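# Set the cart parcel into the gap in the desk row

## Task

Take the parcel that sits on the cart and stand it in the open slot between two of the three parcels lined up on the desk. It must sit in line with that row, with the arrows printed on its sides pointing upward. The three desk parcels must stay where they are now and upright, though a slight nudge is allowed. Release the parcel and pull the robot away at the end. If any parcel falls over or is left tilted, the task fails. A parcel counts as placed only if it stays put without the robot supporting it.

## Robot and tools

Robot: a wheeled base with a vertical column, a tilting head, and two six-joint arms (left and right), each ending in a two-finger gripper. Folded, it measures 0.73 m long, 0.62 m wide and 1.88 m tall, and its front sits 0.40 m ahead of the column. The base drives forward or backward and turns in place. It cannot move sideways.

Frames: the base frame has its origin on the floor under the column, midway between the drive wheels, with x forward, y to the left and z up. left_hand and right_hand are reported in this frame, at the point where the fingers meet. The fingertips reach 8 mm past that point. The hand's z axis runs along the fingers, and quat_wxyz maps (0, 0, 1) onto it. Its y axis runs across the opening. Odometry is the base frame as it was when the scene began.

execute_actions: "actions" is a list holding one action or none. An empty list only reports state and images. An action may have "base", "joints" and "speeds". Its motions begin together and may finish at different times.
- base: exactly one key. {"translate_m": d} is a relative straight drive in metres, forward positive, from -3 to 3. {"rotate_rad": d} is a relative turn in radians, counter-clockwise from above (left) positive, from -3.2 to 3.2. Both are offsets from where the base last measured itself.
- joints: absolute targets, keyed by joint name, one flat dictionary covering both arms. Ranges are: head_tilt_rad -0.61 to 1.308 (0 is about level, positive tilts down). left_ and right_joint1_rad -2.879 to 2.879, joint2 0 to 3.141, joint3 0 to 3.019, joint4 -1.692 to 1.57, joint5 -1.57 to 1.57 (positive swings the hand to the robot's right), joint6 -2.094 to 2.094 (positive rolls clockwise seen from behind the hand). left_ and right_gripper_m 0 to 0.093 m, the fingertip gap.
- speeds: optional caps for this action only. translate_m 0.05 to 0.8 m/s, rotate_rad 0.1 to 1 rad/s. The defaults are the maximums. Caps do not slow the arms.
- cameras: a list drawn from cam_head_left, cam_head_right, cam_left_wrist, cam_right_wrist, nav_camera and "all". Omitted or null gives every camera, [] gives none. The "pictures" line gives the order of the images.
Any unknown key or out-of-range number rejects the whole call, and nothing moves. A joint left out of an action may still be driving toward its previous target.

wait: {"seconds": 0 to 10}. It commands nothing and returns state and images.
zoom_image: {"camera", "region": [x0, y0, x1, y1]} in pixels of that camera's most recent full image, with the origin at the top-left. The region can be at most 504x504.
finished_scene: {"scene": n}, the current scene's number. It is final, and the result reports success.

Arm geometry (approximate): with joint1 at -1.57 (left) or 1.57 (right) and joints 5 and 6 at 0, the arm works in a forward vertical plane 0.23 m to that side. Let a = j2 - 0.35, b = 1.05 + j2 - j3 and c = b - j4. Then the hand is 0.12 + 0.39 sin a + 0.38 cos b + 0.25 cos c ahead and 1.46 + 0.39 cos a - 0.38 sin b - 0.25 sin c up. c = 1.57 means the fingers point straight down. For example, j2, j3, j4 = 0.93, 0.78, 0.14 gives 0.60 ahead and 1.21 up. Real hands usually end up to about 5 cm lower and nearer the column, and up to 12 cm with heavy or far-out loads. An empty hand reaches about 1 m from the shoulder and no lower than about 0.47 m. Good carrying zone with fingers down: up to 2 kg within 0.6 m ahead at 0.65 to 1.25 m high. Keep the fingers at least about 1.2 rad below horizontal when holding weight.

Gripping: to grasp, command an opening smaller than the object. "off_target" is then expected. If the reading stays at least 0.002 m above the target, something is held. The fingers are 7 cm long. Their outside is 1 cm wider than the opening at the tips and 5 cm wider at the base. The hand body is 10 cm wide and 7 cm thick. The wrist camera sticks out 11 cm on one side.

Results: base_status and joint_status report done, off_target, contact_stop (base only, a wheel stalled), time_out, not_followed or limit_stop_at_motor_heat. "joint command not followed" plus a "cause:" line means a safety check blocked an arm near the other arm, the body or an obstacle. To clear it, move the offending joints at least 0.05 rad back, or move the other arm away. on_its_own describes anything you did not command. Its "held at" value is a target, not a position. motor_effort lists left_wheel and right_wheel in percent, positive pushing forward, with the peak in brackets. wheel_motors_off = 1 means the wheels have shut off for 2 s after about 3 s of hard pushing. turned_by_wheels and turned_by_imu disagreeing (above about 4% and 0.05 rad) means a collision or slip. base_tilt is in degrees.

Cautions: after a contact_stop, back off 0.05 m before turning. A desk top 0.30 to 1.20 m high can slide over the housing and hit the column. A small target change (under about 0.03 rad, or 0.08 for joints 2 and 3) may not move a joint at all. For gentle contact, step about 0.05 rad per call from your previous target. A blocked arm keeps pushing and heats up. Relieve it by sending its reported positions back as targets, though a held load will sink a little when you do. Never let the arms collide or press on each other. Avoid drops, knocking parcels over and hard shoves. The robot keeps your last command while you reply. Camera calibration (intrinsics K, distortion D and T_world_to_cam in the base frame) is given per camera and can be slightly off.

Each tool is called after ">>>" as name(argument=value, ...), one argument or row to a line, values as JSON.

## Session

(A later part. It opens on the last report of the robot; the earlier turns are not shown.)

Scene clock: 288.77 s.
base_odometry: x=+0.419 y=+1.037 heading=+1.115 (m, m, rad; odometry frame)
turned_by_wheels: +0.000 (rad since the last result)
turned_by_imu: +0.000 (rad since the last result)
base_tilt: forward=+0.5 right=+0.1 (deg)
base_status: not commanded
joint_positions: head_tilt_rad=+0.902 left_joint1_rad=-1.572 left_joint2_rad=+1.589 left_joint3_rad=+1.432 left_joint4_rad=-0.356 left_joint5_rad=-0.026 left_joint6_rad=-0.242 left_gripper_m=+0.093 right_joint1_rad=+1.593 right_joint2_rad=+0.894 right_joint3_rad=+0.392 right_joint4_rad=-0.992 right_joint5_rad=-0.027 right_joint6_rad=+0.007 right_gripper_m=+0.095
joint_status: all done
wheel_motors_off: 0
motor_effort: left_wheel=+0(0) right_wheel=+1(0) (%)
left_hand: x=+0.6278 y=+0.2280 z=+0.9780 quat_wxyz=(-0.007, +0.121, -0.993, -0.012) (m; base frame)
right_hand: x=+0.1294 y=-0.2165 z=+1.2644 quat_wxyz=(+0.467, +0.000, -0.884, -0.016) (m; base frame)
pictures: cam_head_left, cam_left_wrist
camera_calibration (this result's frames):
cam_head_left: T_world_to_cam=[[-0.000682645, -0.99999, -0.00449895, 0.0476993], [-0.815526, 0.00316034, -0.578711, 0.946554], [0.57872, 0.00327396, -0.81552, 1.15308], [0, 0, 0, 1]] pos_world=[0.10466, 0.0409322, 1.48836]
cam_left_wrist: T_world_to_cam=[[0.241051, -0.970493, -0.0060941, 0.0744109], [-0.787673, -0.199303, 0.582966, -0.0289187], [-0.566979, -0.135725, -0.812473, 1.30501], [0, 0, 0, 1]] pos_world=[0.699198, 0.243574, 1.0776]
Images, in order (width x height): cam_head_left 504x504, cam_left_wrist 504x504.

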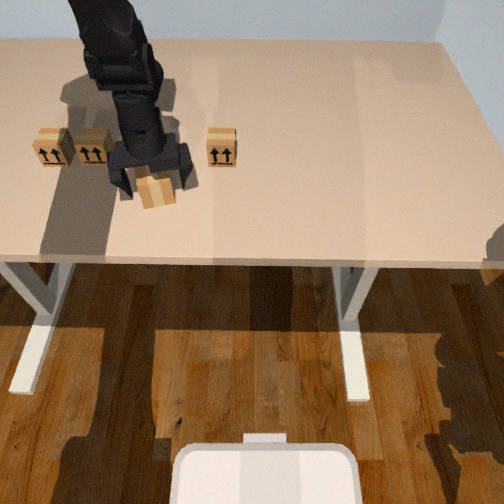

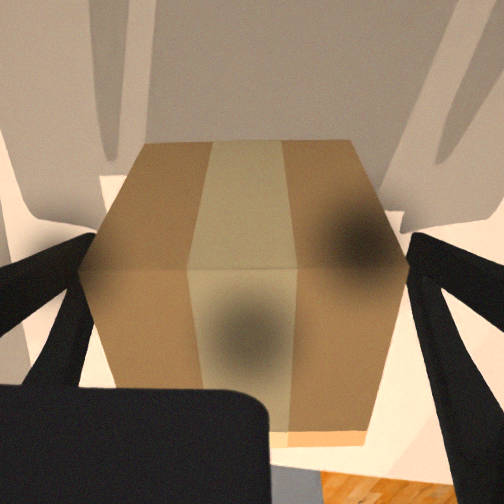

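>>> execute_actions(
  actions=[
    {"base":{"translate_m":-0.014}},
  ],
  cameras=["cam_left_wrist"],
)

>>> execute_actions(
  actions=[
    {"joints":{"left_gripper_m":0.03}},
  ],
  cameras=["cam_left_wrist"],
)

>>> execute_actions(
  actions=[
    {"joints":{"left_joint2_rad":1.33,"left_joint3_rad":1.28,"left_joint4_rad":-0.47}},
  ],
  cameras=[],
)

>>> execute_actions(
  actions=[
    {"base":{"translate_m":0.1},"joints":{"left_joint6_rad":1.575}},
  ],
  cameras=["cam_left_wrist","cam_head_left","cam_head_right"],
)

Scene clock: 298.53 s.
base_odometry: x=+0.413 y=+1.024 heading=+1.115 (m, m, rad; odometry frame)
turned_by_wheels: +0.000 (rad since the last result)
turned_by_imu: +0.000 (rad since the last result)
base_tilt: forward=+0.5 right=+0.1 (deg)
base_status: done
joint_positions: head_tilt_rad=+0.902 left_joint1_rad=-1.572 left_joint2_rad=+1.589 left_joint3_rad=+1.431 left_joint4_rad=-0.356 left_joint5_rad=-0.026 left_joint6_rad=-0.242 left_gripper_m=+0.093 right_joint1_rad=+1.593 right_joint2_rad=+0.894 right_joint3_rad=+0.390 right_joint4_rad=-0.992 right_joint5_rad=-0.027 right_joint6_rad=+0.007 right_gripper_m=+0.095
joint_status: not commanded
wheel_motors_off: 0
motor_effort: left_wheel=+0(32) right_wheel=+0(39) (%)
left_hand: x=+0.6268 y=+0.2280 z=+0.9777 quat_wxyz=(-0.006, +0.121, -0.993, -0.012) (m; base frame)
right_hand: x=+0.1288 y=-0.2165 z=+1.2646 quat_wxyz=(+0.467, +0.000, -0.884, -0.016) (m; base frame)
pictures: cam_left_wrist
camera_calibration (this result's frames):
cam_left_wrist: T_world_to_cam=[[0.24104, -0.970494, -0.00646308, 0.0749998], [-0.786783, -0.199302, 0.584167, -0.0312514], [-0.568219, -0.135722, -0.811608, 1.30425], [0, 0, 0, 1]] pos_world=[0.698431, 0.243574, 1.07728]
Images, in order (width x height): cam_left_wrist 504x504.

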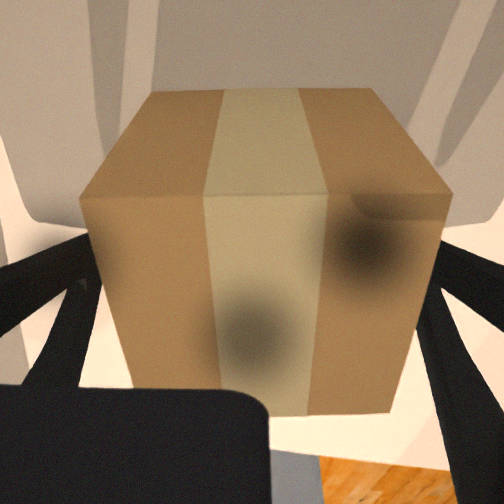

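Scene clock: 299.17 s.
base_odometry: x=+0.413 y=+1.024 heading=+1.115 (m, m, rad; odometry frame)
turned_by_wheels: +0.000 (rad since the last result)
turned_by_imu: +0.000 (rad since the last result)
base_tilt: forward=+0.5 right=+0.3 (deg)
base_status: not commanded
joint_positions: head_tilt_rad=+0.902 left_joint1_rad=-1.572 left_joint2_rad=+1.589 left_joint3_rad=+1.431 left_joint4_rad=-0.356 left_joint5_rad=-0.026 left_joint6_rad=-0.243 left_gripper_m=+0.057 right_joint1_rad=+1.593 right_joint2_rad=+0.894 right_joint3_rad=+0.390 right_joint4_rad=-0.992 right_joint5_rad=-0.027 right_joint6_rad=+0.007 right_gripper_m=+0.095
joint_status: left_gripper_m off_target (ended at +0.057, target +0.030)
wheel_motors_off: 0
motor_effort: left_wheel=+0(0) right_wheel=+0(0) (%)
left_hand: x=+0.6268 y=+0.2280 z=+0.9777 quat_wxyz=(-0.006, +0.121, -0.993, -0.012) (m; base frame)
right_hand: x=+0.1288 y=-0.2165 z=+1.2646 quat_wxyz=(+0.467, +0.000, -0.884, -0.016) (m; base frame)
pictures: cam_left_wrist
camera_calibration (this result's frames):
cam_left_wrist: T_world_to_cam=[[0.24141, -0.970402, -0.0064574, 0.0747412], [-0.786712, -0.1996, 0.584161, -0.0312211], [-0.568159, -0.135942, -0.811612, 1.30426], [0, 0, 0, 1]] pos_world=[0.698424, 0.243601, 1.07728]
Images, in order (width x height): cam_left_wrist 504x504.

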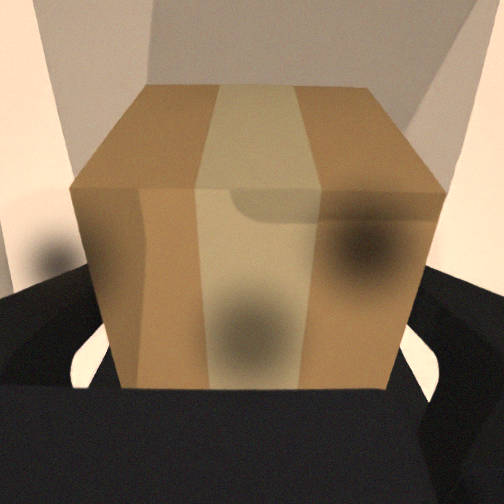

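Scene clock: 300.43 s.
base_odometry: x=+0.413 y=+1.024 heading=+1.115 (m, m, rad; odometry frame)
turned_by_wheels: +0.000 (rad since the last result)
turned_by_imu: +0.000 (rad since the last result)
base_tilt: forward=+0.6 right=+0.2 (deg)
base_status: not commanded
joint_positions: head_tilt_rad=+0.902 left_joint1_rad=-1.572 left_joint2_rad=+1.321 left_joint3_rad=+1.275 left_joint4_rad=-0.472 left_joint5_rad=-0.026 left_joint6_rad=-0.243 left_gripper_m=+0.057 right_joint1_rad=+1.593 right_joint2_rad=+0.894 right_joint3_rad=+0.390 right_joint4_rad=-0.992 right_joint5_rad=-0.027 right_joint6_rad=+0.007 right_gripper_m=+0.095
joint_status: all done
wheel_motors_off: 0
motor_effort: left_wheel=+0(0) right_wheel=+0(1) (%)
left_hand: x=+0.6189 y=+0.2281 z=+1.0870 quat_wxyz=(-0.004, +0.121, -0.993, -0.012) (m; base frame)
right_hand: x=+0.1288 y=-0.2165 z=+1.2646 quat_wxyz=(+0.467, +0.000, -0.884, -0.016) (m; base frame)
pictures: none
No camera images: the call's "cameras" was empty. Leave "cameras" out to get every camera's image.

Scene clock: 302.27 s.
base_odometry: x=+0.457 y=+1.114 heading=+1.115 (m, m, rad; odometry frame)
turned_by_wheels: +0.000 (rad since the last result)
turned_by_imu: +0.000 (rad since the last result)
base_tilt: forward=+0.5 right=+0.1 (deg)
base_status: done
joint_positions: head_tilt_rad=+0.902 left_joint1_rad=-1.572 left_joint2_rad=+1.323 left_joint3_rad=+1.275 left_joint4_rad=-0.471 left_joint5_rad=-0.026 left_joint6_rad=+1.567 left_gripper_m=+0.057 right_joint1_rad=+1.593 right_joint2_rad=+0.894 right_joint3_rad=+0.396 right_joint4_rad=-0.992 right_joint5_rad=-0.027 right_joint6_rad=+0.007 right_gripper_m=+0.095
joint_status: all done
wheel_motors_off: 0
motor_effort: left_wheel=+0(31) right_wheel=+0(40) (%)
left_hand: x=+0.6185 y=+0.2281 z=+1.0860 quat_wxyz=(+0.007, -0.706, -0.708, -0.010) (m; base frame)
right_hand: x=+0.1318 y=-0.2165 z=+1.2635 quat_wxyz=(+0.465, +0.000, -0.885, -0.016) (m; base frame)
pictures: cam_head_left, cam_head_right, cam_left_wrist
camera_calibration (this result's frames):
cam_head_left: T_world_to_cam=[[-0.000683135, -0.99999, -0.00449887, 0.0476992], [-0.815589, 0.00316034, -0.578623, 0.946421], [0.578631, 0.00327396, -0.815583, 1.15319], [0, 0, 0, 1]] pos_world=[0.104655, 0.0409322, 1.48835]
cam_head_right: T_world_to_cam=[[0.0193188, -0.999789, -0.00693731, -0.0187598], [-0.815793, -0.0117513, -0.578224, 0.940893], [0.578021, 0.01683, -0.815849, 1.15476], [0, 0, 0, 1]] pos_world=[0.10046, -0.0271338, 1.48603]
cam_left_wrist: T_world_to_cam=[[-0.999926, -0.00484695, 0.01114, 0.60598], [0.00304302, 0.787809, 0.615913, -0.8492], [-0.0117615, 0.615901, -0.787736, 0.845847], [0, 0, 0, 1]] pos_world=[0.618468, 0.150986, 1.18259]
Images, in order (width x height): cam_head_left 504x504, cam_head_right 504x504, cam_left_wrist 504x504.

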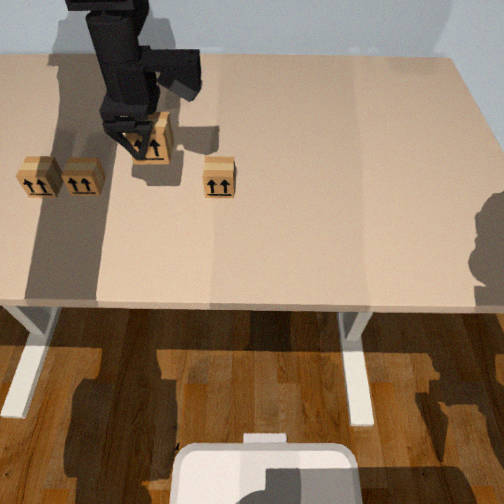

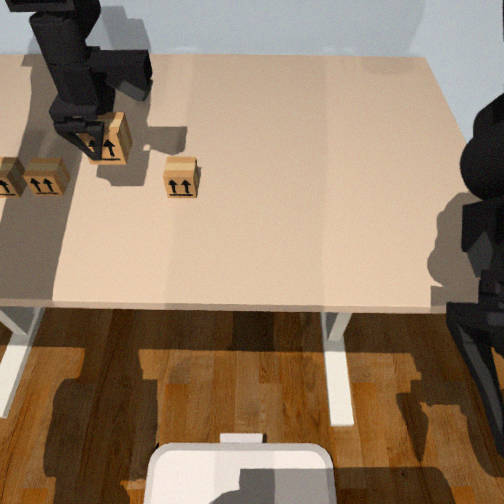

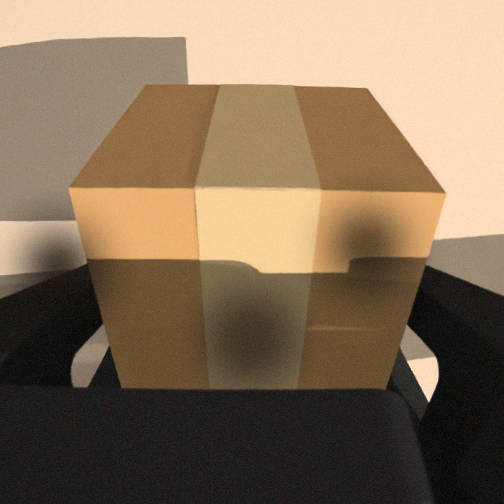

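>>> execute_actions(
  actions=[
    {"base":{"translate_m":0.015},"joints":{"left_joint2_rad":1.53,"left_joint3_rad":1.405,"left_joint4_rad":-0.385}},
  ],
  cameras=["cam_left_wrist","cam_head_left"],
)

>>> execute_actions(
  actions=[
    {"joints":{"left_joint2_rad":1.58,"left_joint3_rad":1.43,"left_joint4_rad":-0.36}},
  ],
  cameras=["cam_left_wrist","cam_head_left"],
)

>>> zoom_image(
  camera="cam_head_left",
  region=[0,100,260,240],
)

Scene clock: 314.53 s.
base_odometry: x=+0.464 y=+1.128 heading=+1.116 (m, m, rad; odometry frame)
turned_by_wheels: +0.000 (rad since the last result)
turned_by_imu: +0.000 (rad since the last result)
base_tilt: forward=+0.6 right=+0.2 (deg)
base_status: done
joint_positions: head_tilt_rad=+0.902 left_joint1_rad=-1.572 left_joint2_rad=+1.546 left_joint3_rad=+1.396 left_joint4_rad=-0.383 left_joint5_rad=-0.026 left_joint6_rad=+1.568 left_gripper_m=+0.057 right_joint1_rad=+1.593 right_joint2_rad=+0.894 right_joint3_rad=+0.396 right_joint4_rad=-0.992 right_joint5_rad=-0.027 right_joint6_rad=+0.007 right_gripper_m=+0.095
joint_status: all done
wheel_motors_off: 0
motor_effort: left_wheel=+0(31) right_wheel=+0(39) (%)
left_hand: x=+0.6194 y=+0.2280 z=+0.9941 quat_wxyz=(+0.012, -0.706, -0.708, -0.005) (m; base frame)
right_hand: x=+0.1316 y=-0.2165 z=+1.2636 quat_wxyz=(+0.465, +0.000, -0.885, -0.016) (m; base frame)
pictures: cam_head_left, cam_left_wrist
camera_calibration (this result's frames):
cam_head_left: T_world_to_cam=[[-0.000683135, -0.99999, -0.00449887, 0.0476992], [-0.815589, 0.00316034, -0.578623, 0.946421], [0.578631, 0.00327396, -0.815583, 1.15319], [0, 0, 0, 1]] pos_world=[0.104655, 0.0409322, 1.48835]
cam_left_wrist: T_world_to_cam=[[-0.999681, -0.00444706, 0.0248801, 0.594008], [0.011822, 0.7878, 0.615818, -0.797835], [-0.0223391, 0.615916, -0.787495, 0.779843], [0, 0, 0, 1]] pos_world=[0.620672, 0.150858, 1.09067]
Images, in order (width x height): cam_head_left 504x504, cam_left_wrist 504x504.

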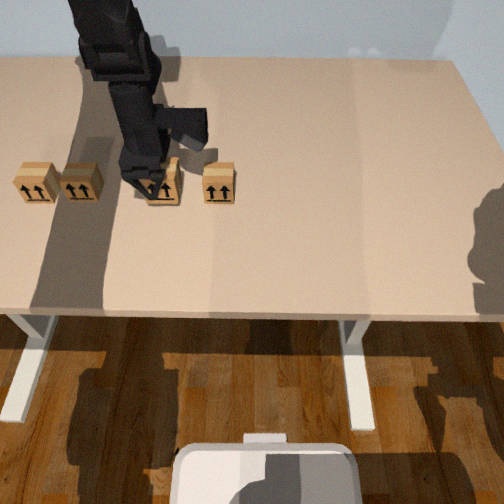

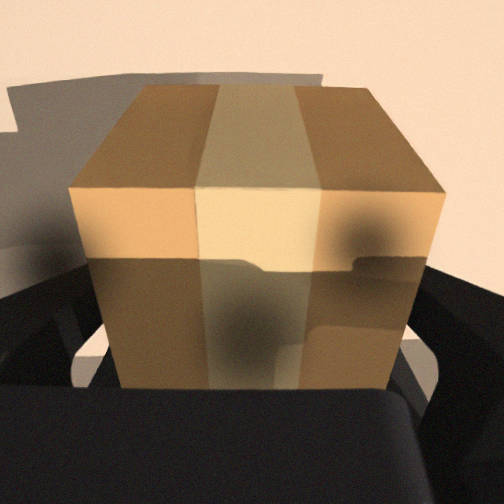

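Scene clock: 315.23 s.
base_odometry: x=+0.464 y=+1.128 heading=+1.116 (m, m, rad; odometry frame)
turned_by_wheels: +0.000 (rad since the last result)
turned_by_imu: +0.000 (rad since the last result)
base_tilt: forward=+0.6 right=+0.3 (deg)
base_status: not commanded
joint_positions: head_tilt_rad=+0.902 left_joint1_rad=-1.572 left_joint2_rad=+1.572 left_joint3_rad=+1.413 left_joint4_rad=-0.366 left_joint5_rad=-0.026 left_joint6_rad=+1.568 left_gripper_m=+0.057 right_joint1_rad=+1.593 right_joint2_rad=+0.894 right_joint3_rad=+0.396 right_joint4_rad=-0.992 right_joint5_rad=-0.027 right_joint6_rad=+0.007 right_gripper_m=+0.095
joint_status: all done
wheel_motors_off: 0
motor_effort: left_wheel=+0(0) right_wheel=+0(0) (%)
left_hand: x=+0.6220 y=+0.2280 z=+0.9837 quat_wxyz=(+0.009, -0.706, -0.708, -0.009) (m; base frame)
right_hand: x=+0.1316 y=-0.2165 z=+1.2636 quat_wxyz=(+0.465, +0.000, -0.885, -0.016) (m; base frame)
pictures: cam_head_left, cam_left_wrist
camera_calibration (this result's frames):
cam_head_left: T_world_to_cam=[[-0.000683135, -0.99999, -0.00449887, 0.0476992], [-0.815589, 0.00316034, -0.578623, 0.946421], [0.578631, 0.00327396, -0.815583, 1.15319], [0, 0, 0, 1]] pos_world=[0.104655, 0.0409322, 1.48835]
cam_left_wrist: T_world_to_cam=[[-0.99986, -0.00445892, 0.0161081, 0.60562], [0.00640902, 0.787804, 0.615893, -0.788168], [-0.0154363, 0.61591, -0.787665, 0.767612], [0, 0, 0, 1]] pos_world=[0.622436, 0.150843, 1.08029]
Images, in order (width x height): cam_head_left 504x504, cam_left_wrist 504x504.

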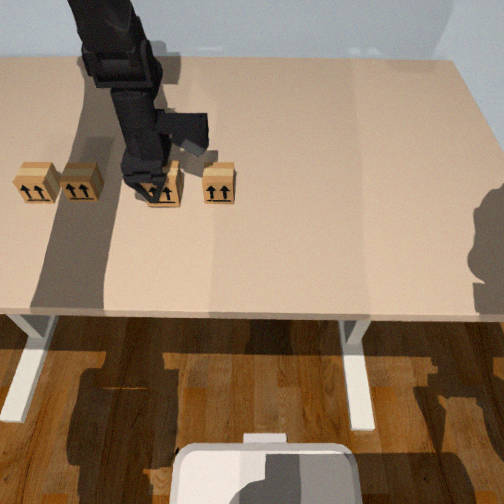

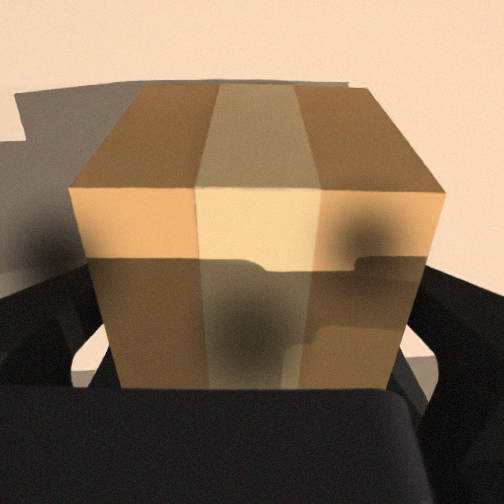

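Region (0, 100, 260, 240) of cam_head_left's 504x504 image, scaled by 1.938, with more detail than that image has; it fills the top 271 rows of this view, and the rest is white.

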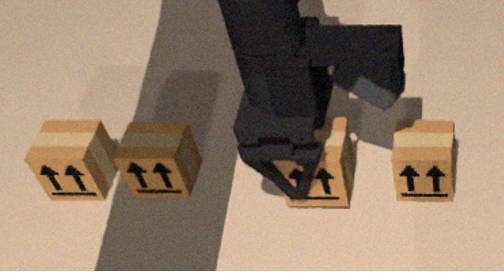

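>>> execute_actions(
  actions=[
    {"joints":{"left_joint2_rad":1.49,"left_joint3_rad":1.38,"left_joint4_rad":-0.40}},
  ],
  cameras=[],
)

>>> execute_actions(
  actions=[
    {"base":{"translate_m":0.009},"joints":{"left_joint1_rad":-1.535}},
  ],
  cameras=[],
)

>>> execute_actions(
  actions=[
    {"joints":{"left_joint2_rad":1.57,"left_joint3_rad":1.425,"left_joint4_rad":-0.365}},
  ],
  cameras=["cam_head_left"],
)

>>> zoom_image(
  camera="cam_head_left",
  region=[0,100,260,240],
)

Scene clock: 324.80 s.
base_odometry: x=+0.464 y=+1.128 heading=+1.116 (m, m, rad; odometry frame)
turned_by_wheels: +0.000 (rad since the last result)
turned_by_imu: +0.000 (rad since the last result)
base_tilt: forward=+0.5 right=+0.1 (deg)
base_status: not commanded
joint_positions: head_tilt_rad=+0.902 left_joint1_rad=-1.572 left_joint2_rad=+1.495 left_joint3_rad=+1.370 left_joint4_rad=-0.399 left_joint5_rad=-0.026 left_joint6_rad=+1.568 left_gripper_m=+0.057 right_joint1_rad=+1.593 right_joint2_rad=+0.894 right_joint3_rad=+0.396 right_joint4_rad=-0.992 right_joint5_rad=-0.027 right_joint6_rad=+0.007 right_gripper_m=+0.095
joint_status: all done
wheel_motors_off: 0
motor_effort: left_wheel=+0(1) right_wheel=+0(1) (%)
left_hand: x=+0.6234 y=+0.2280 z=+1.0161 quat_wxyz=(+0.009, -0.706, -0.708, -0.009) (m; base frame)
right_hand: x=+0.1316 y=-0.2165 z=+1.2636 quat_wxyz=(+0.465, +0.000, -0.885, -0.016) (m; base frame)
pictures: none
No camera images: the call's "cameras" was empty. Leave "cameras" out to get every camera's image.

Scene clock: 325.47 s.
base_odometry: x=+0.468 y=+1.136 heading=+1.116 (m, m, rad; odometry frame)
turned_by_wheels: +0.000 (rad since the last result)
turned_by_imu: +0.000 (rad since the last result)
base_tilt: forward=+0.5 right=+0.2 (deg)
base_status: done
joint_positions: head_tilt_rad=+0.902 left_joint1_rad=-1.531 left_joint2_rad=+1.495 left_joint3_rad=+1.373 left_joint4_rad=-0.399 left_joint5_rad=-0.026 left_joint6_rad=+1.568 left_gripper_m=+0.057 right_joint1_rad=+1.593 right_joint2_rad=+0.894 right_joint3_rad=+0.395 right_joint4_rad=-0.992 right_joint5_rad=-0.027 right_joint6_rad=+0.007 right_gripper_m=+0.095
joint_status: all done
wheel_motors_off: 0
motor_effort: left_wheel=+0(31) right_wheel=+0(39) (%)
left_hand: x=+0.6246 y=+0.2552 z=+1.0171 quat_wxyz=(+0.021, -0.699, -0.715, -0.023) (m; base frame)
right_hand: x=+0.1314 y=-0.2165 z=+1.2636 quat_wxyz=(+0.465, +0.000, -0.885, -0.016) (m; base frame)
pictures: none
No camera images: the call's "cameras" was empty. Leave "cameras" out to get every camera's image.

Scene clock: 326.30 s.
base_odometry: x=+0.468 y=+1.136 heading=+1.116 (m, m, rad; odometry frame)
turned_by_wheels: +0.000 (rad since the last result)
turned_by_imu: +0.000 (rad since the last result)
base_tilt: forward=+0.4 right=+0.2 (deg)
base_status: not commanded
joint_positions: head_tilt_rad=+0.902 left_joint1_rad=-1.531 left_joint2_rad=+1.573 left_joint3_rad=+1.416 left_joint4_rad=-0.368 left_joint5_rad=-0.026 left_joint6_rad=+1.568 left_gripper_m=+0.057 right_joint1_rad=+1.593 right_joint2_rad=+0.894 right_joint3_rad=+0.395 right_joint4_rad=-0.992 right_joint5_rad=-0.027 right_joint6_rad=+0.007 right_gripper_m=+0.095
joint_status: all done
wheel_motors_off: 0
motor_effort: left_wheel=+0(1) right_wheel=+0(1) (%)
left_hand: x=+0.6223 y=+0.2563 z=+0.9840 quat_wxyz=(+0.022, -0.699, -0.715, -0.021) (m; base frame)
right_hand: x=+0.1314 y=-0.2165 z=+1.2636 quat_wxyz=(+0.465, +0.000, -0.885, -0.016) (m; base frame)
pictures: cam_head_left
camera_calibration (this result's frames):
cam_head_left: T_world_to_cam=[[-0.000683138, -0.99999, -0.00449887, 0.0476992], [-0.81559, 0.00316034, -0.578622, 0.94642], [0.57863, 0.00327396, -0.815583, 1.15319], [0, 0, 0, 1]] pos_world=[0.104654, 0.0409322, 1.48835]
Images, in order (width x height): cam_head_left 504x504.

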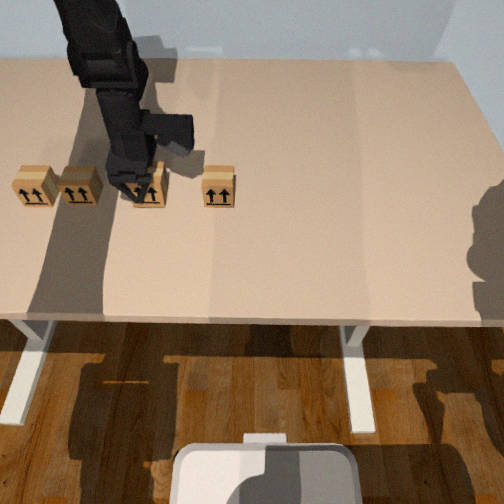

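Region (0, 100, 260, 240) of cam_head_left's 504x504 image, scaled by 1.938, with more detail than that image has; it fills the top 271 rows of this view, and the rest is white.

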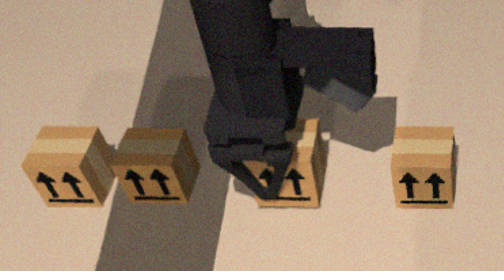

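>>> execute_actions(
  actions=[
    {"joints":{"left_joint2_rad":1.6,"left_joint3_rad":1.46}},
  ],
  cameras=[],
)

>>> execute_actions(
  actions=[
    {"joints":{"left_gripper_m":0.085}},
  ],
  cameras=[],
)

>>> execute_actions(
  actions=[
    {"joints":{"left_joint2_rad":1.3,"left_joint3_rad":1.27,"left_joint4_rad":-0.49}},
  ],
  cameras=[],
)

>>> execute_actions(
  actions=[
    {"base":{"translate_m":-0.3},"joints":{"head_tilt_rad":0.7,"left_joint2_rad":0.9,"left_joint3_rad":1.0,"left_joint4_rad":-0.8}},
  ],
  cameras=["cam_head_left","cam_head_right"],
)

Scene clock: 336.27 s.
base_odometry: x=+0.468 y=+1.136 heading=+1.116 (m, m, rad; odometry frame)
turned_by_wheels: +0.000 (rad since the last result)
turned_by_imu: +0.000 (rad since the last result)
base_tilt: forward=+0.5 right=+0.2 (deg)
base_status: not commanded
joint_positions: head_tilt_rad=+0.902 left_joint1_rad=-1.531 left_joint2_rad=+1.589 left_joint3_rad=+1.438 left_joint4_rad=-0.368 left_joint5_rad=-0.026 left_joint6_rad=+1.568 left_gripper_m=+0.057 right_joint1_rad=+1.593 right_joint2_rad=+0.894 right_joint3_rad=+0.395 right_joint4_rad=-0.992 right_joint5_rad=-0.027 right_joint6_rad=+0.007 right_gripper_m=+0.095
joint_status: all done
wheel_motors_off: 0
motor_effort: left_wheel=+0(1) right_wheel=+0(0) (%)
left_hand: x=+0.6284 y=+0.2565 z=+0.9794 quat_wxyz=(+0.019, -0.699, -0.715, -0.023) (m; base frame)
right_hand: x=+0.1314 y=-0.2165 z=+1.2636 quat_wxyz=(+0.465, +0.000, -0.885, -0.016) (m; base frame)
pictures: none
No camera images: the call's "cameras" was empty. Leave "cameras" out to get every camera's image.

Scene clock: 336.87 s.
base_odometry: x=+0.468 y=+1.136 heading=+1.116 (m, m, rad; odometry frame)
turned_by_wheels: +0.000 (rad since the last result)
turned_by_imu: +0.000 (rad since the last result)
base_tilt: forward=+0.6 right=+0.2 (deg)
base_status: not commanded
joint_positions: head_tilt_rad=+0.902 left_joint1_rad=-1.531 left_joint2_rad=+1.589 left_joint3_rad=+1.438 left_joint4_rad=-0.368 left_joint5_rad=-0.026 left_joint6_rad=+1.568 left_gripper_m=+0.085 right_joint1_rad=+1.593 right_joint2_rad=+0.894 right_joint3_rad=+0.395 right_joint4_rad=-0.992 right_joint5_rad=-0.027 right_joint6_rad=+0.007 right_gripper_m=+0.095
joint_status: all done
wheel_motors_off: 0
motor_effort: left_wheel=+0(0) right_wheel=+0(0) (%)
left_hand: x=+0.6284 y=+0.2565 z=+0.9794 quat_wxyz=(+0.019, -0.699, -0.715, -0.023) (m; base frame)
right_hand: x=+0.1314 y=-0.2165 z=+1.2636 quat_wxyz=(+0.465, +0.000, -0.885, -0.016) (m; base frame)
pictures: none
No camera images: the call's "cameras" was empty. Leave "cameras" out to get every camera's image.

Scene clock: 338.17 s.
base_odometry: x=+0.468 y=+1.136 heading=+1.116 (m, m, rad; odometry frame)
turned_by_wheels: +0.000 (rad since the last result)
turned_by_imu: +0.000 (rad since the last result)
base_tilt: forward=+0.4 right=+0.2 (deg)
base_status: not commanded
joint_positions: head_tilt_rad=+0.902 left_joint1_rad=-1.531 left_joint2_rad=+1.289 left_joint3_rad=+1.266 left_joint4_rad=-0.492 left_joint5_rad=-0.027 left_joint6_rad=+1.569 left_gripper_m=+0.085 right_joint1_rad=+1.593 right_joint2_rad=+0.894 right_joint3_rad=+0.395 right_joint4_rad=-0.992 right_joint5_rad=-0.027 right_joint6_rad=+0.007 right_gripper_m=+0.095
joint_status: all done
wheel_motors_off: 0
motor_effort: left_wheel=+0(1) right_wheel=+0(0) (%)
left_hand: x=+0.6202 y=+0.2522 z=+1.1020 quat_wxyz=(+0.019, -0.699, -0.715, -0.025) (m; base frame)
right_hand: x=+0.1314 y=-0.2165 z=+1.2636 quat_wxyz=(+0.465, +0.000, -0.885, -0.016) (m; base frame)
pictures: none
No camera images: the call's "cameras" was empty. Leave "cameras" out to get every camera's image.

Scene clock: 340.10 s.
base_odometry: x=+0.336 y=+0.866 heading=+1.115 (m, m, rad; odometry frame)
turned_by_wheels: -0.001 (rad since the last result)
turned_by_imu: +0.000 (rad since the last result)
base_tilt: forward=+0.6 right=+0.3 (deg)
base_status: done
joint_positions: head_tilt_rad=+0.716 left_joint1_rad=-1.531 left_joint2_rad=+0.887 left_joint3_rad=+0.993 left_joint4_rad=-0.797 left_joint5_rad=-0.027 left_joint6_rad=+1.569 left_gripper_m=+0.085 right_joint1_rad=+1.593 right_joint2_rad=+0.894 right_joint3_rad=+0.391 right_joint4_rad=-0.992 right_joint5_rad=-0.027 right_joint6_rad=+0.007 right_gripper_m=+0.095
joint_status: all done
wheel_motors_off: 0
motor_effort: left_wheel=-1(32) right_wheel=+1(40) (%)
left_hand: x=+0.5059 y=+0.2453 z=+1.2355 quat_wxyz=(+0.080, -0.696, -0.712, +0.038) (m; base frame)
right_hand: x=+0.1293 y=-0.2165 z=+1.2645 quat_wxyz=(+0.467, +0.000, -0.884, -0.016) (m; base frame)
pictures: cam_head_left, cam_head_right
camera_calibration (this result's frames):
cam_head_left: T_world_to_cam=[[0.000160727, -0.99999, -0.0045476, 0.047732], [-0.694501, 0.00316034, -0.719485, 1.15729], [0.719492, 0.00327396, -0.694493, 0.959664], [0, 0, 0, 1]] pos_world=[0.113264, 0.0409322, 1.49935]
cam_head_right: T_world_to_cam=[[0.0202686, -0.999789, -0.00324457, -0.0244941], [-0.694775, -0.0117513, -0.719131, 1.15184], [0.718941, 0.01683, -0.694867, 0.961405], [0, 0, 0, 1]] pos_world=[0.109572, -0.0271338, 1.49629]
Images, in order (width x height): cam_head_left 504x504, cam_head_right 504x504.

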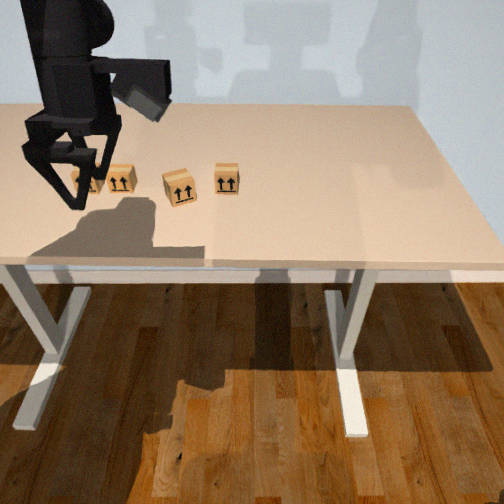

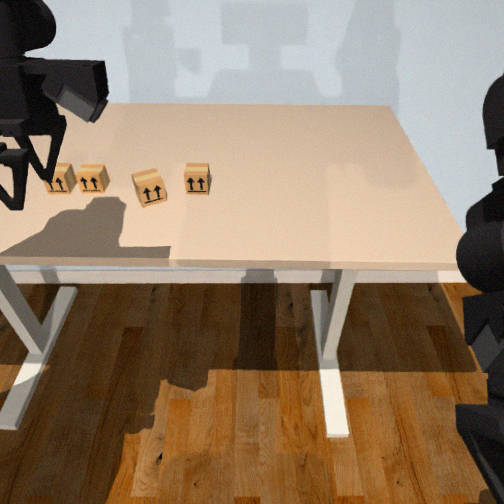

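>>> execute_actions(
  actions=[
    {"base":{"translate_m":0.28},"joints":{"head_tilt_rad":0.9,"left_joint1_rad":-1.57,"left_joint2_rad":1.33,"left_joint3_rad":1.28,"left_joint4_rad":-0.47,"left_joint6_rad":-0.3,"left_gripper_m":0.093}},
  ],
  cameras=["cam_head_left","cam_left_wrist"],
)

>>> execute_actions(
  actions=[
    {"joints":{"left_joint2_rad":1.46,"left_joint3_rad":1.36,"left_joint4_rad":-0.41}},
  ],
  cameras=["cam_head_left","cam_left_wrist"],
)

Scene clock: 352.23 s.
base_odometry: x=+0.459 y=+1.118 heading=+1.115 (m, m, rad; odometry frame)
turned_by_wheels: +0.000 (rad since the last result)
turned_by_imu: +0.000 (rad since the last result)
base_tilt: forward=+0.5 right=+0.3 (deg)
base_status: done
joint_positions: head_tilt_rad=+0.902 left_joint1_rad=-1.571 left_joint2_rad=+1.341 left_joint3_rad=+1.271 left_joint4_rad=-0.473 left_joint5_rad=-0.027 left_joint6_rad=-0.292 left_gripper_m=+0.093 right_joint1_rad=+1.593 right_joint2_rad=+0.894 right_joint3_rad=+0.395 right_joint4_rad=-0.992 right_joint5_rad=-0.027 right_joint6_rad=+0.007 right_gripper_m=+0.095
joint_status: all done
wheel_motors_off: 0
motor_effort: left_wheel=+0(31) right_wheel=+0(41) (%)
left_hand: x=+0.6090 y=+0.2289 z=+1.0766 quat_wxyz=(+0.008, +0.145, -0.989, -0.014) (m; base frame)
right_hand: x=+0.1313 y=-0.2165 z=+1.2637 quat_wxyz=(+0.465, +0.000, -0.885, -0.016) (m; base frame)
pictures: cam_head_left, cam_left_wrist
camera_calibration (this result's frames):
cam_head_left: T_world_to_cam=[[-0.000679908, -0.99999, -0.00449936, 0.0476998], [-0.815174, 0.00316034, -0.579207, 0.947301], [0.579216, 0.00327396, -0.815168, 1.15252], [0, 0, 0, 1]] pos_world=[0.104692, 0.0409322, 1.48839]
cam_left_wrist: T_world_to_cam=[[0.289424, -0.957077, -0.0154088, 0.057915], [-0.759221, -0.239335, 0.60523, -0.133198], [-0.582939, -0.163469, -0.795902, 1.37284], [0, 0, 0, 1]] pos_world=[0.682395, 0.247968, 1.17416]
Images, in order (width x height): cam_head_left 504x504, cam_left_wrist 504x504.

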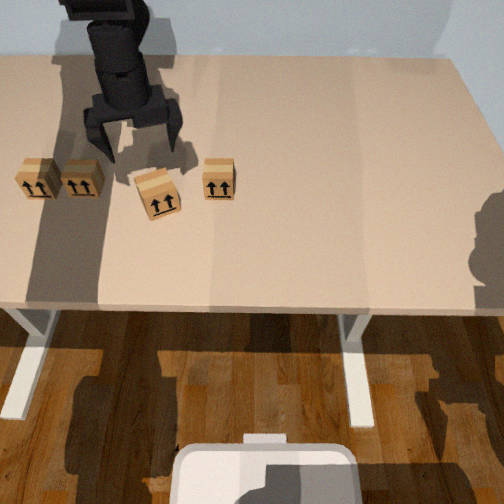

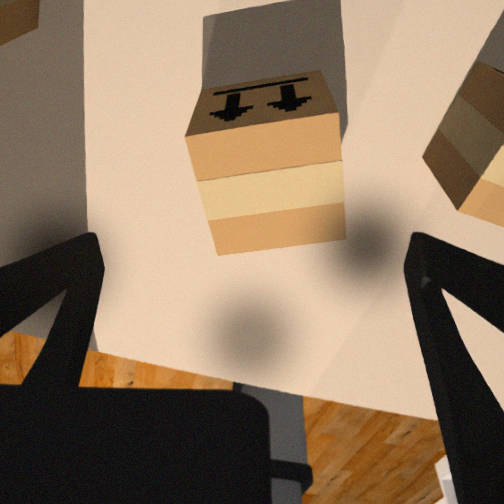

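Scene clock: 353.13 s.
base_odometry: x=+0.459 y=+1.118 heading=+1.115 (m, m, rad; odometry frame)
turned_by_wheels: +0.000 (rad since the last result)
turned_by_imu: +0.000 (rad since the last result)
base_tilt: forward=+0.6 right=+0.2 (deg)
base_status: not commanded
joint_positions: head_tilt_rad=+0.902 left_joint1_rad=-1.571 left_joint2_rad=+1.464 left_joint3_rad=+1.357 left_joint4_rad=-0.410 left_joint5_rad=-0.027 left_joint6_rad=-0.292 left_gripper_m=+0.093 right_joint1_rad=+1.593 right_joint2_rad=+0.894 right_joint3_rad=+0.395 right_joint4_rad=-0.992 right_joint5_rad=-0.027 right_joint6_rad=+0.007 right_gripper_m=+0.095
joint_status: all done
wheel_motors_off: 0
motor_effort: left_wheel=+0(1) right_wheel=-1(1) (%)
left_hand: x=+0.6260 y=+0.2288 z=+1.0294 quat_wxyz=(-0.005, +0.146, -0.989, -0.013) (m; base frame)
right_hand: x=+0.1313 y=-0.2165 z=+1.2637 quat_wxyz=(+0.465, +0.000, -0.885, -0.016) (m; base frame)
pictures: cam_head_left, cam_left_wrist
camera_calibration (this result's frames):
cam_head_left: T_world_to_cam=[[-0.000679907, -0.99999, -0.00449936, 0.0476998], [-0.815174, 0.00316034, -0.579208, 0.947301], [0.579216, 0.00327396, -0.815168, 1.15252], [0, 0, 0, 1]] pos_world=[0.104692, 0.0409322, 1.48839]
cam_left_wrist: T_world_to_cam=[[0.289738, -0.957074, -0.0077806, 0.0441721], [-0.774884, -0.23934, 0.58504, -0.0610762], [-0.561788, -0.163479, -0.810967, 1.34751], [0, 0, 0, 1]] pos_world=[0.696888, 0.247947, 1.12886]
Images, in order (width x height): cam_head_left 504x504, cam_left_wrist 504x504.

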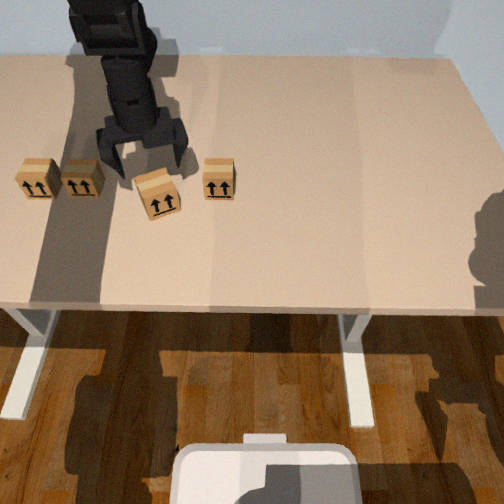

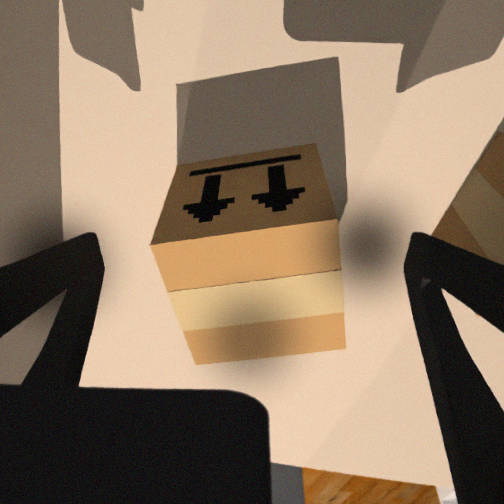

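>>> execute_actions(
  actions=[
    {"base":{"translate_m":-0.035},"joints":{"left_joint6_rad":-0.43,"left_joint1_rad":-1.585}},
  ],
  cameras=["cam_left_wrist"],
)

>>> execute_actions(
  actions=[
    {"joints":{"left_joint2_rad":1.585,"left_joint3_rad":1.435,"left_joint4_rad":-0.36}},
  ],
  cameras=["cam_head_left","cam_left_wrist"],
)

Scene clock: 361.70 s.
base_odometry: x=+0.444 y=+1.086 heading=+1.115 (m, m, rad; odometry frame)
turned_by_wheels: +0.000 (rad since the last result)
turned_by_imu: +0.000 (rad since the last result)
base_tilt: forward=+0.6 right=+0.2 (deg)
base_status: done
joint_positions: head_tilt_rad=+0.902 left_joint1_rad=-1.580 left_joint2_rad=+1.464 left_joint3_rad=+1.354 left_joint4_rad=-0.410 left_joint5_rad=-0.027 left_joint6_rad=-0.422 left_gripper_m=+0.093 right_joint1_rad=+1.593 right_joint2_rad=+0.894 right_joint3_rad=+0.391 right_joint4_rad=-0.992 right_joint5_rad=-0.027 right_joint6_rad=+0.007 right_gripper_m=+0.095
joint_status: all done
wheel_motors_off: 0
motor_effort: left_wheel=+0(30) right_wheel=+0(41) (%)
left_hand: x=+0.6242 y=+0.2230 z=+1.0291 quat_wxyz=(-0.004, +0.207, -0.978, -0.009) (m; base frame)
right_hand: x=+0.1291 y=-0.2165 z=+1.2645 quat_wxyz=(+0.467, +0.000, -0.884, -0.016) (m; base frame)
pictures: cam_left_wrist
camera_calibration (this result's frames):
cam_left_wrist: T_world_to_cam=[[0.406874, -0.913484, 0.000178993, -0.0519328], [-0.739192, -0.329127, 0.587597, -0.0686237], [-0.536702, -0.23921, -0.809154, 1.34457], [0, 0, 0, 1]] pos_world=[0.692036, 0.251608, 1.12829]
Images, in order (width x height): cam_left_wrist 504x504.

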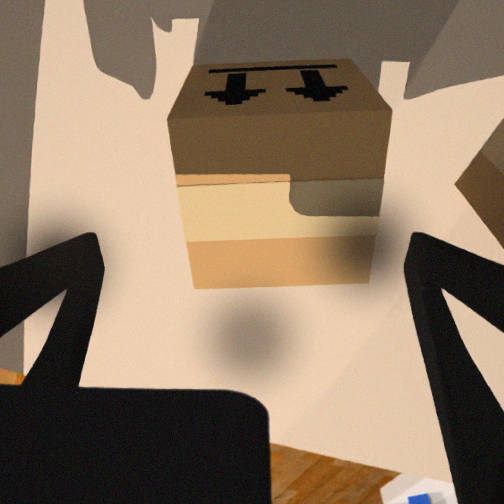

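Scene clock: 362.67 s.
base_odometry: x=+0.444 y=+1.086 heading=+1.115 (m, m, rad; odometry frame)
turned_by_wheels: +0.000 (rad since the last result)
turned_by_imu: +0.000 (rad since the last result)
base_tilt: forward=+0.5 right=+0.2 (deg)
base_status: not commanded
joint_positions: head_tilt_rad=+0.902 left_joint1_rad=-1.580 left_joint2_rad=+1.591 left_joint3_rad=+1.431 left_joint4_rad=-0.361 left_joint5_rad=-0.027 left_joint6_rad=-0.422 left_gripper_m=+0.093 right_joint1_rad=+1.593 right_joint2_rad=+0.894 right_joint3_rad=+0.391 right_joint4_rad=-0.992 right_joint5_rad=-0.027 right_joint6_rad=+0.007 right_gripper_m=+0.095
joint_status: all done
wheel_motors_off: 0
motor_effort: left_wheel=+0(0) right_wheel=+0(1) (%)
left_hand: x=+0.6252 y=+0.2225 z=+0.9767 quat_wxyz=(-0.004, +0.207, -0.978, -0.009) (m; base frame)
right_hand: x=+0.1291 y=-0.2165 z=+1.2645 quat_wxyz=(+0.467, +0.000, -0.884, -0.016) (m; base frame)
pictures: cam_head_left, cam_left_wrist
camera_calibration (this result's frames):
cam_head_left: T_world_to_cam=[[-0.000682628, -0.99999, -0.00449895, 0.0476993], [-0.815524, 0.00316034, -0.578715, 0.946559], [0.578723, 0.00327396, -0.815518, 1.15308], [0, 0, 0, 1]] pos_world=[0.10466, 0.0409322, 1.48836]
cam_left_wrist: T_world_to_cam=[[0.406874, -0.913484, 0.000178993, -0.052738], [-0.739192, -0.329127, 0.587597, -0.0372487], [-0.536702, -0.23921, -0.809154, 1.30264], [0, 0, 0, 1]] pos_world=[0.69305, 0.251169, 1.07593]
Images, in order (width x height): cam_head_left 504x504, cam_left_wrist 504x504.

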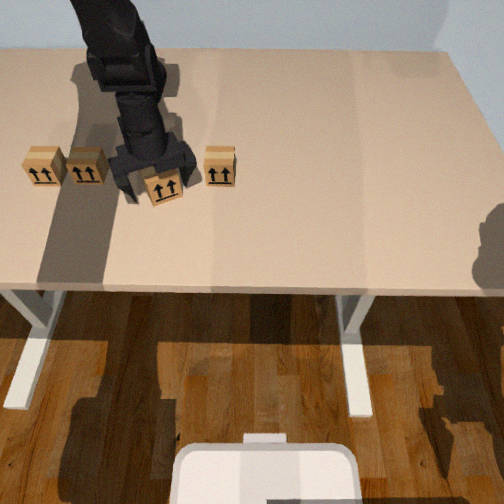

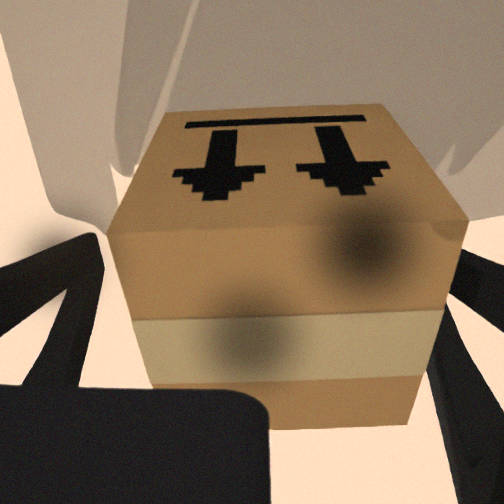

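>>> execute_actions(
  actions=[
    {"joints":{"left_gripper_m":0.03}},
  ],
  cameras=[],
)

>>> execute_actions(
  actions=[
    {"joints":{"left_joint2_rad":1.49,"left_joint3_rad":1.38,"left_joint4_rad":-0.40}},
  ],
  cameras=[],
)

>>> execute_actions(
  actions=[
    {"joints":{"left_joint1_rad":-1.555,"left_joint6_rad":0.01}},
  ],
  cameras=[],
)

>>> execute_actions(
  actions=[
    {"base":{"translate_m":0.06}},
  ],
  cameras=["cam_head_left"],
)

>>> execute_actions(
  actions=[
    {"joints":{"left_joint2_rad":1.575,"left_joint3_rad":1.435,"left_joint4_rad":-0.365}},
  ],
  cameras=["cam_head_left","cam_left_wrist"],
)

>>> zoom_image(
  camera="cam_head_left",
  region=[0,100,260,240],
)

Scene clock: 378.10 s.
base_odometry: x=+0.444 y=+1.086 heading=+1.115 (m, m, rad; odometry frame)
turned_by_wheels: +0.000 (rad since the last result)
turned_by_imu: +0.000 (rad since the last result)
base_tilt: forward=+0.6 right=+0.1 (deg)
base_status: not commanded
joint_positions: head_tilt_rad=+0.902 left_joint1_rad=-1.580 left_joint2_rad=+1.591 left_joint3_rad=+1.431 left_joint4_rad=-0.361 left_joint5_rad=-0.026 left_joint6_rad=-0.422 left_gripper_m=+0.058 right_joint1_rad=+1.593 right_joint2_rad=+0.894 right_joint3_rad=+0.391 right_joint4_rad=-0.992 right_joint5_rad=-0.027 right_joint6_rad=+0.007 right_gripper_m=+0.095
joint_status: left_gripper_m off_target (ended at +0.058, target +0.030)
wheel_motors_off: 0
motor_effort: left_wheel=+0(0) right_wheel=+0(0) (%)
left_hand: x=+0.6252 y=+0.2225 z=+0.9767 quat_wxyz=(-0.004, +0.207, -0.978, -0.008) (m; base frame)
right_hand: x=+0.1291 y=-0.2165 z=+1.2645 quat_wxyz=(+0.467, +0.000, -0.884, -0.016) (m; base frame)
pictures: none
No camera images: the call's "cameras" was empty. Leave "cameras" out to get every camera's image.

Scene clock: 378.97 s.
base_odometry: x=+0.444 y=+1.086 heading=+1.115 (m, m, rad; odometry frame)
turned_by_wheels: +0.000 (rad since the last result)
turned_by_imu: +0.000 (rad since the last result)
base_tilt: forward=+0.8 right=+0.2 (deg)
base_status: not commanded
joint_positions: head_tilt_rad=+0.902 left_joint1_rad=-1.580 left_joint2_rad=+1.492 left_joint3_rad=+1.368 left_joint4_rad=-0.400 left_joint5_rad=-0.026 left_joint6_rad=-0.422 left_gripper_m=+0.058 right_joint1_rad=+1.593 right_joint2_rad=+0.894 right_joint3_rad=+0.391 right_joint4_rad=-0.992 right_joint5_rad=-0.027 right_joint6_rad=+0.007 right_gripper_m=+0.095
joint_status: all done
wheel_motors_off: 0
motor_effort: left_wheel=+0(1) right_wheel=+0(1) (%)
left_hand: x=+0.6226 y=+0.2228 z=+1.0170 quat_wxyz=(-0.001, +0.207, -0.978, -0.009) (m; base frame)
right_hand: x=+0.1293 y=-0.2165 z=+1.2645 quat_wxyz=(+0.467, +0.000, -0.884, -0.016) (m; base frame)
pictures: none
No camera images: the call's "cameras" was empty. Leave "cameras" out to get every camera's image.

Scene clock: 380.03 s.
base_odometry: x=+0.444 y=+1.086 heading=+1.115 (m, m, rad; odometry frame)
turned_by_wheels: +0.000 (rad since the last result)
turned_by_imu: +0.000 (rad since the last result)
base_tilt: forward=+0.6 right=+0.2 (deg)
base_status: not commanded
joint_positions: head_tilt_rad=+0.902 left_joint1_rad=-1.555 left_joint2_rad=+1.492 left_joint3_rad=+1.368 left_joint4_rad=-0.400 left_joint5_rad=-0.026 left_joint6_rad=+0.002 left_gripper_m=+0.058 right_joint1_rad=+1.593 right_joint2_rad=+0.894 right_joint3_rad=+0.391 right_joint4_rad=-0.992 right_joint5_rad=-0.027 right_joint6_rad=+0.007 right_gripper_m=+0.095
joint_status: all done
wheel_motors_off: 0
motor_effort: left_wheel=+0(0) right_wheel=+0(0) (%)
left_hand: x=+0.6225 y=+0.2395 z=+1.0172 quat_wxyz=(+0.001, +0.003, -1.000, -0.020) (m; base frame)
right_hand: x=+0.1293 y=-0.2165 z=+1.2645 quat_wxyz=(+0.467, +0.000, -0.884, -0.016) (m; base frame)
pictures: none
No camera images: the call's "cameras" was empty. Leave "cameras" out to get every camera's image.

Scene clock: 381.43 s.
base_odometry: x=+0.470 y=+1.140 heading=+1.115 (m, m, rad; odometry frame)
turned_by_wheels: +0.000 (rad since the last result)
turned_by_imu: +0.000 (rad since the last result)
base_tilt: forward=+0.5 right=+0.2 (deg)
base_status: done
joint_positions: head_tilt_rad=+0.902 left_joint1_rad=-1.555 left_joint2_rad=+1.492 left_joint3_rad=+1.369 left_joint4_rad=-0.400 left_joint5_rad=-0.026 left_joint6_rad=+0.002 left_gripper_m=+0.058 right_joint1_rad=+1.593 right_joint2_rad=+0.893 right_joint3_rad=+0.393 right_joint4_rad=-0.992 right_joint5_rad=-0.027 right_joint6_rad=+0.007 right_gripper_m=+0.095
joint_status: not commanded
wheel_motors_off: 0
motor_effort: left_wheel=+0(31) right_wheel=+0(40) (%)
left_hand: x=+0.6236 y=+0.2395 z=+1.0176 quat_wxyz=(+0.000, +0.003, -1.000, -0.020) (m; base frame)
right_hand: x=+0.1305 y=-0.2165 z=+1.2640 quat_wxyz=(+0.466, +0.000, -0.885, -0.016) (m; base frame)
pictures: cam_head_left
camera_calibration (this result's frames):
cam_head_left: T_world_to_cam=[[-0.000682646, -0.99999, -0.00449895, 0.0476993], [-0.815526, 0.00316034, -0.578711, 0.946554], [0.57872, 0.00327396, -0.81552, 1.15308], [0, 0, 0, 1]] pos_world=[0.10466, 0.0409322, 1.48836]
Images, in order (width x height): cam_head_left 504x504.

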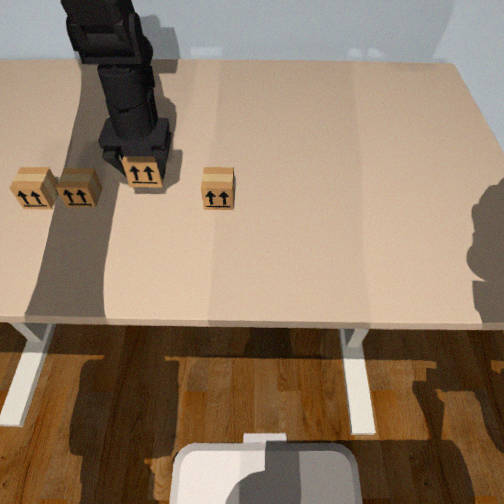

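Scene clock: 382.37 s.
base_odometry: x=+0.470 y=+1.140 heading=+1.115 (m, m, rad; odometry frame)
turned_by_wheels: +0.000 (rad since the last result)
turned_by_imu: +0.000 (rad since the last result)
base_tilt: forward=+0.5 right=+0.2 (deg)
base_status: not commanded
joint_positions: head_tilt_rad=+0.902 left_joint1_rad=-1.555 left_joint2_rad=+1.579 left_joint3_rad=+1.427 left_joint4_rad=-0.368 left_joint5_rad=-0.026 left_joint6_rad=+0.002 left_gripper_m=+0.058 right_joint1_rad=+1.593 right_joint2_rad=+0.893 right_joint3_rad=+0.393 right_joint4_rad=-0.992 right_joint5_rad=-0.027 right_joint6_rad=+0.007 right_gripper_m=+0.095
joint_status: all done
wheel_motors_off: 0
motor_effort: left_wheel=+0(0) right_wheel=+0(1) (%)
left_hand: x=+0.6267 y=+0.2400 z=+0.9824 quat_wxyz=(-0.002, +0.003, -1.000, -0.020) (m; base frame)
right_hand: x=+0.1305 y=-0.2165 z=+1.2640 quat_wxyz=(+0.466, +0.000, -0.885, -0.016) (m; base frame)
pictures: cam_head_left, cam_left_wrist
camera_calibration (this result's frames):
cam_head_left: T_world_to_cam=[[-0.000682646, -0.99999, -0.00449895, 0.0476993], [-0.815526, 0.00316034, -0.578711, 0.946554], [0.57872, 0.00327396, -0.81552, 1.15308], [0, 0, 0, 1]] pos_world=[0.10466, 0.0409322, 1.48836]
cam_left_wrist: T_world_to_cam=[[0.00767879, -0.999668, -0.0246059, 0.257786], [-0.805443, -0.0207661, 0.59231, -0.0708221], [-0.592624, 0.0152704, -0.805335, 1.28245], [0, 0, 0, 1]] pos_world=[0.700988, 0.236647, 1.08109]
Images, in order (width x height): cam_head_left 504x504, cam_left_wrist 504x504.

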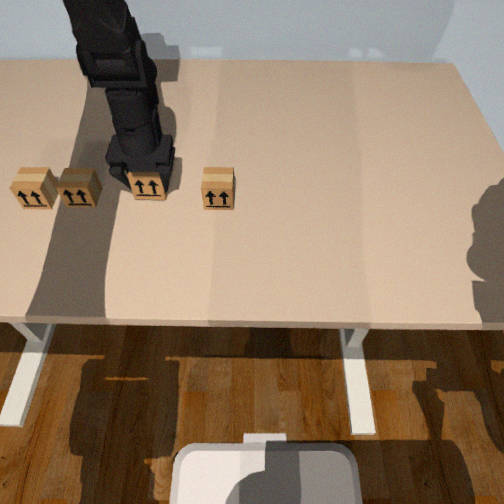

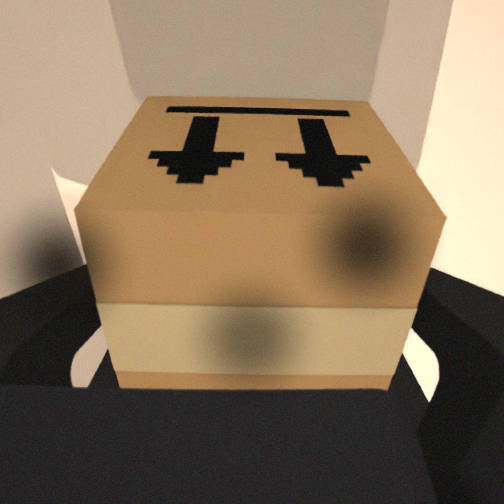

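Region (0, 100, 260, 240) of cam_head_left's 504x504 image, scaled by 1.938, with more detail than that image has; it fills the top 271 rows of this view, and the rest is white.

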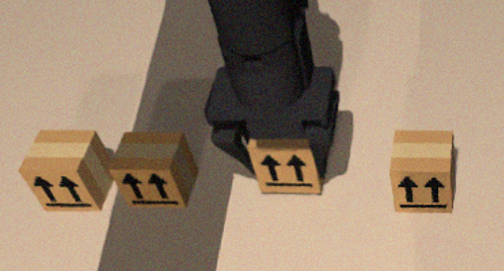

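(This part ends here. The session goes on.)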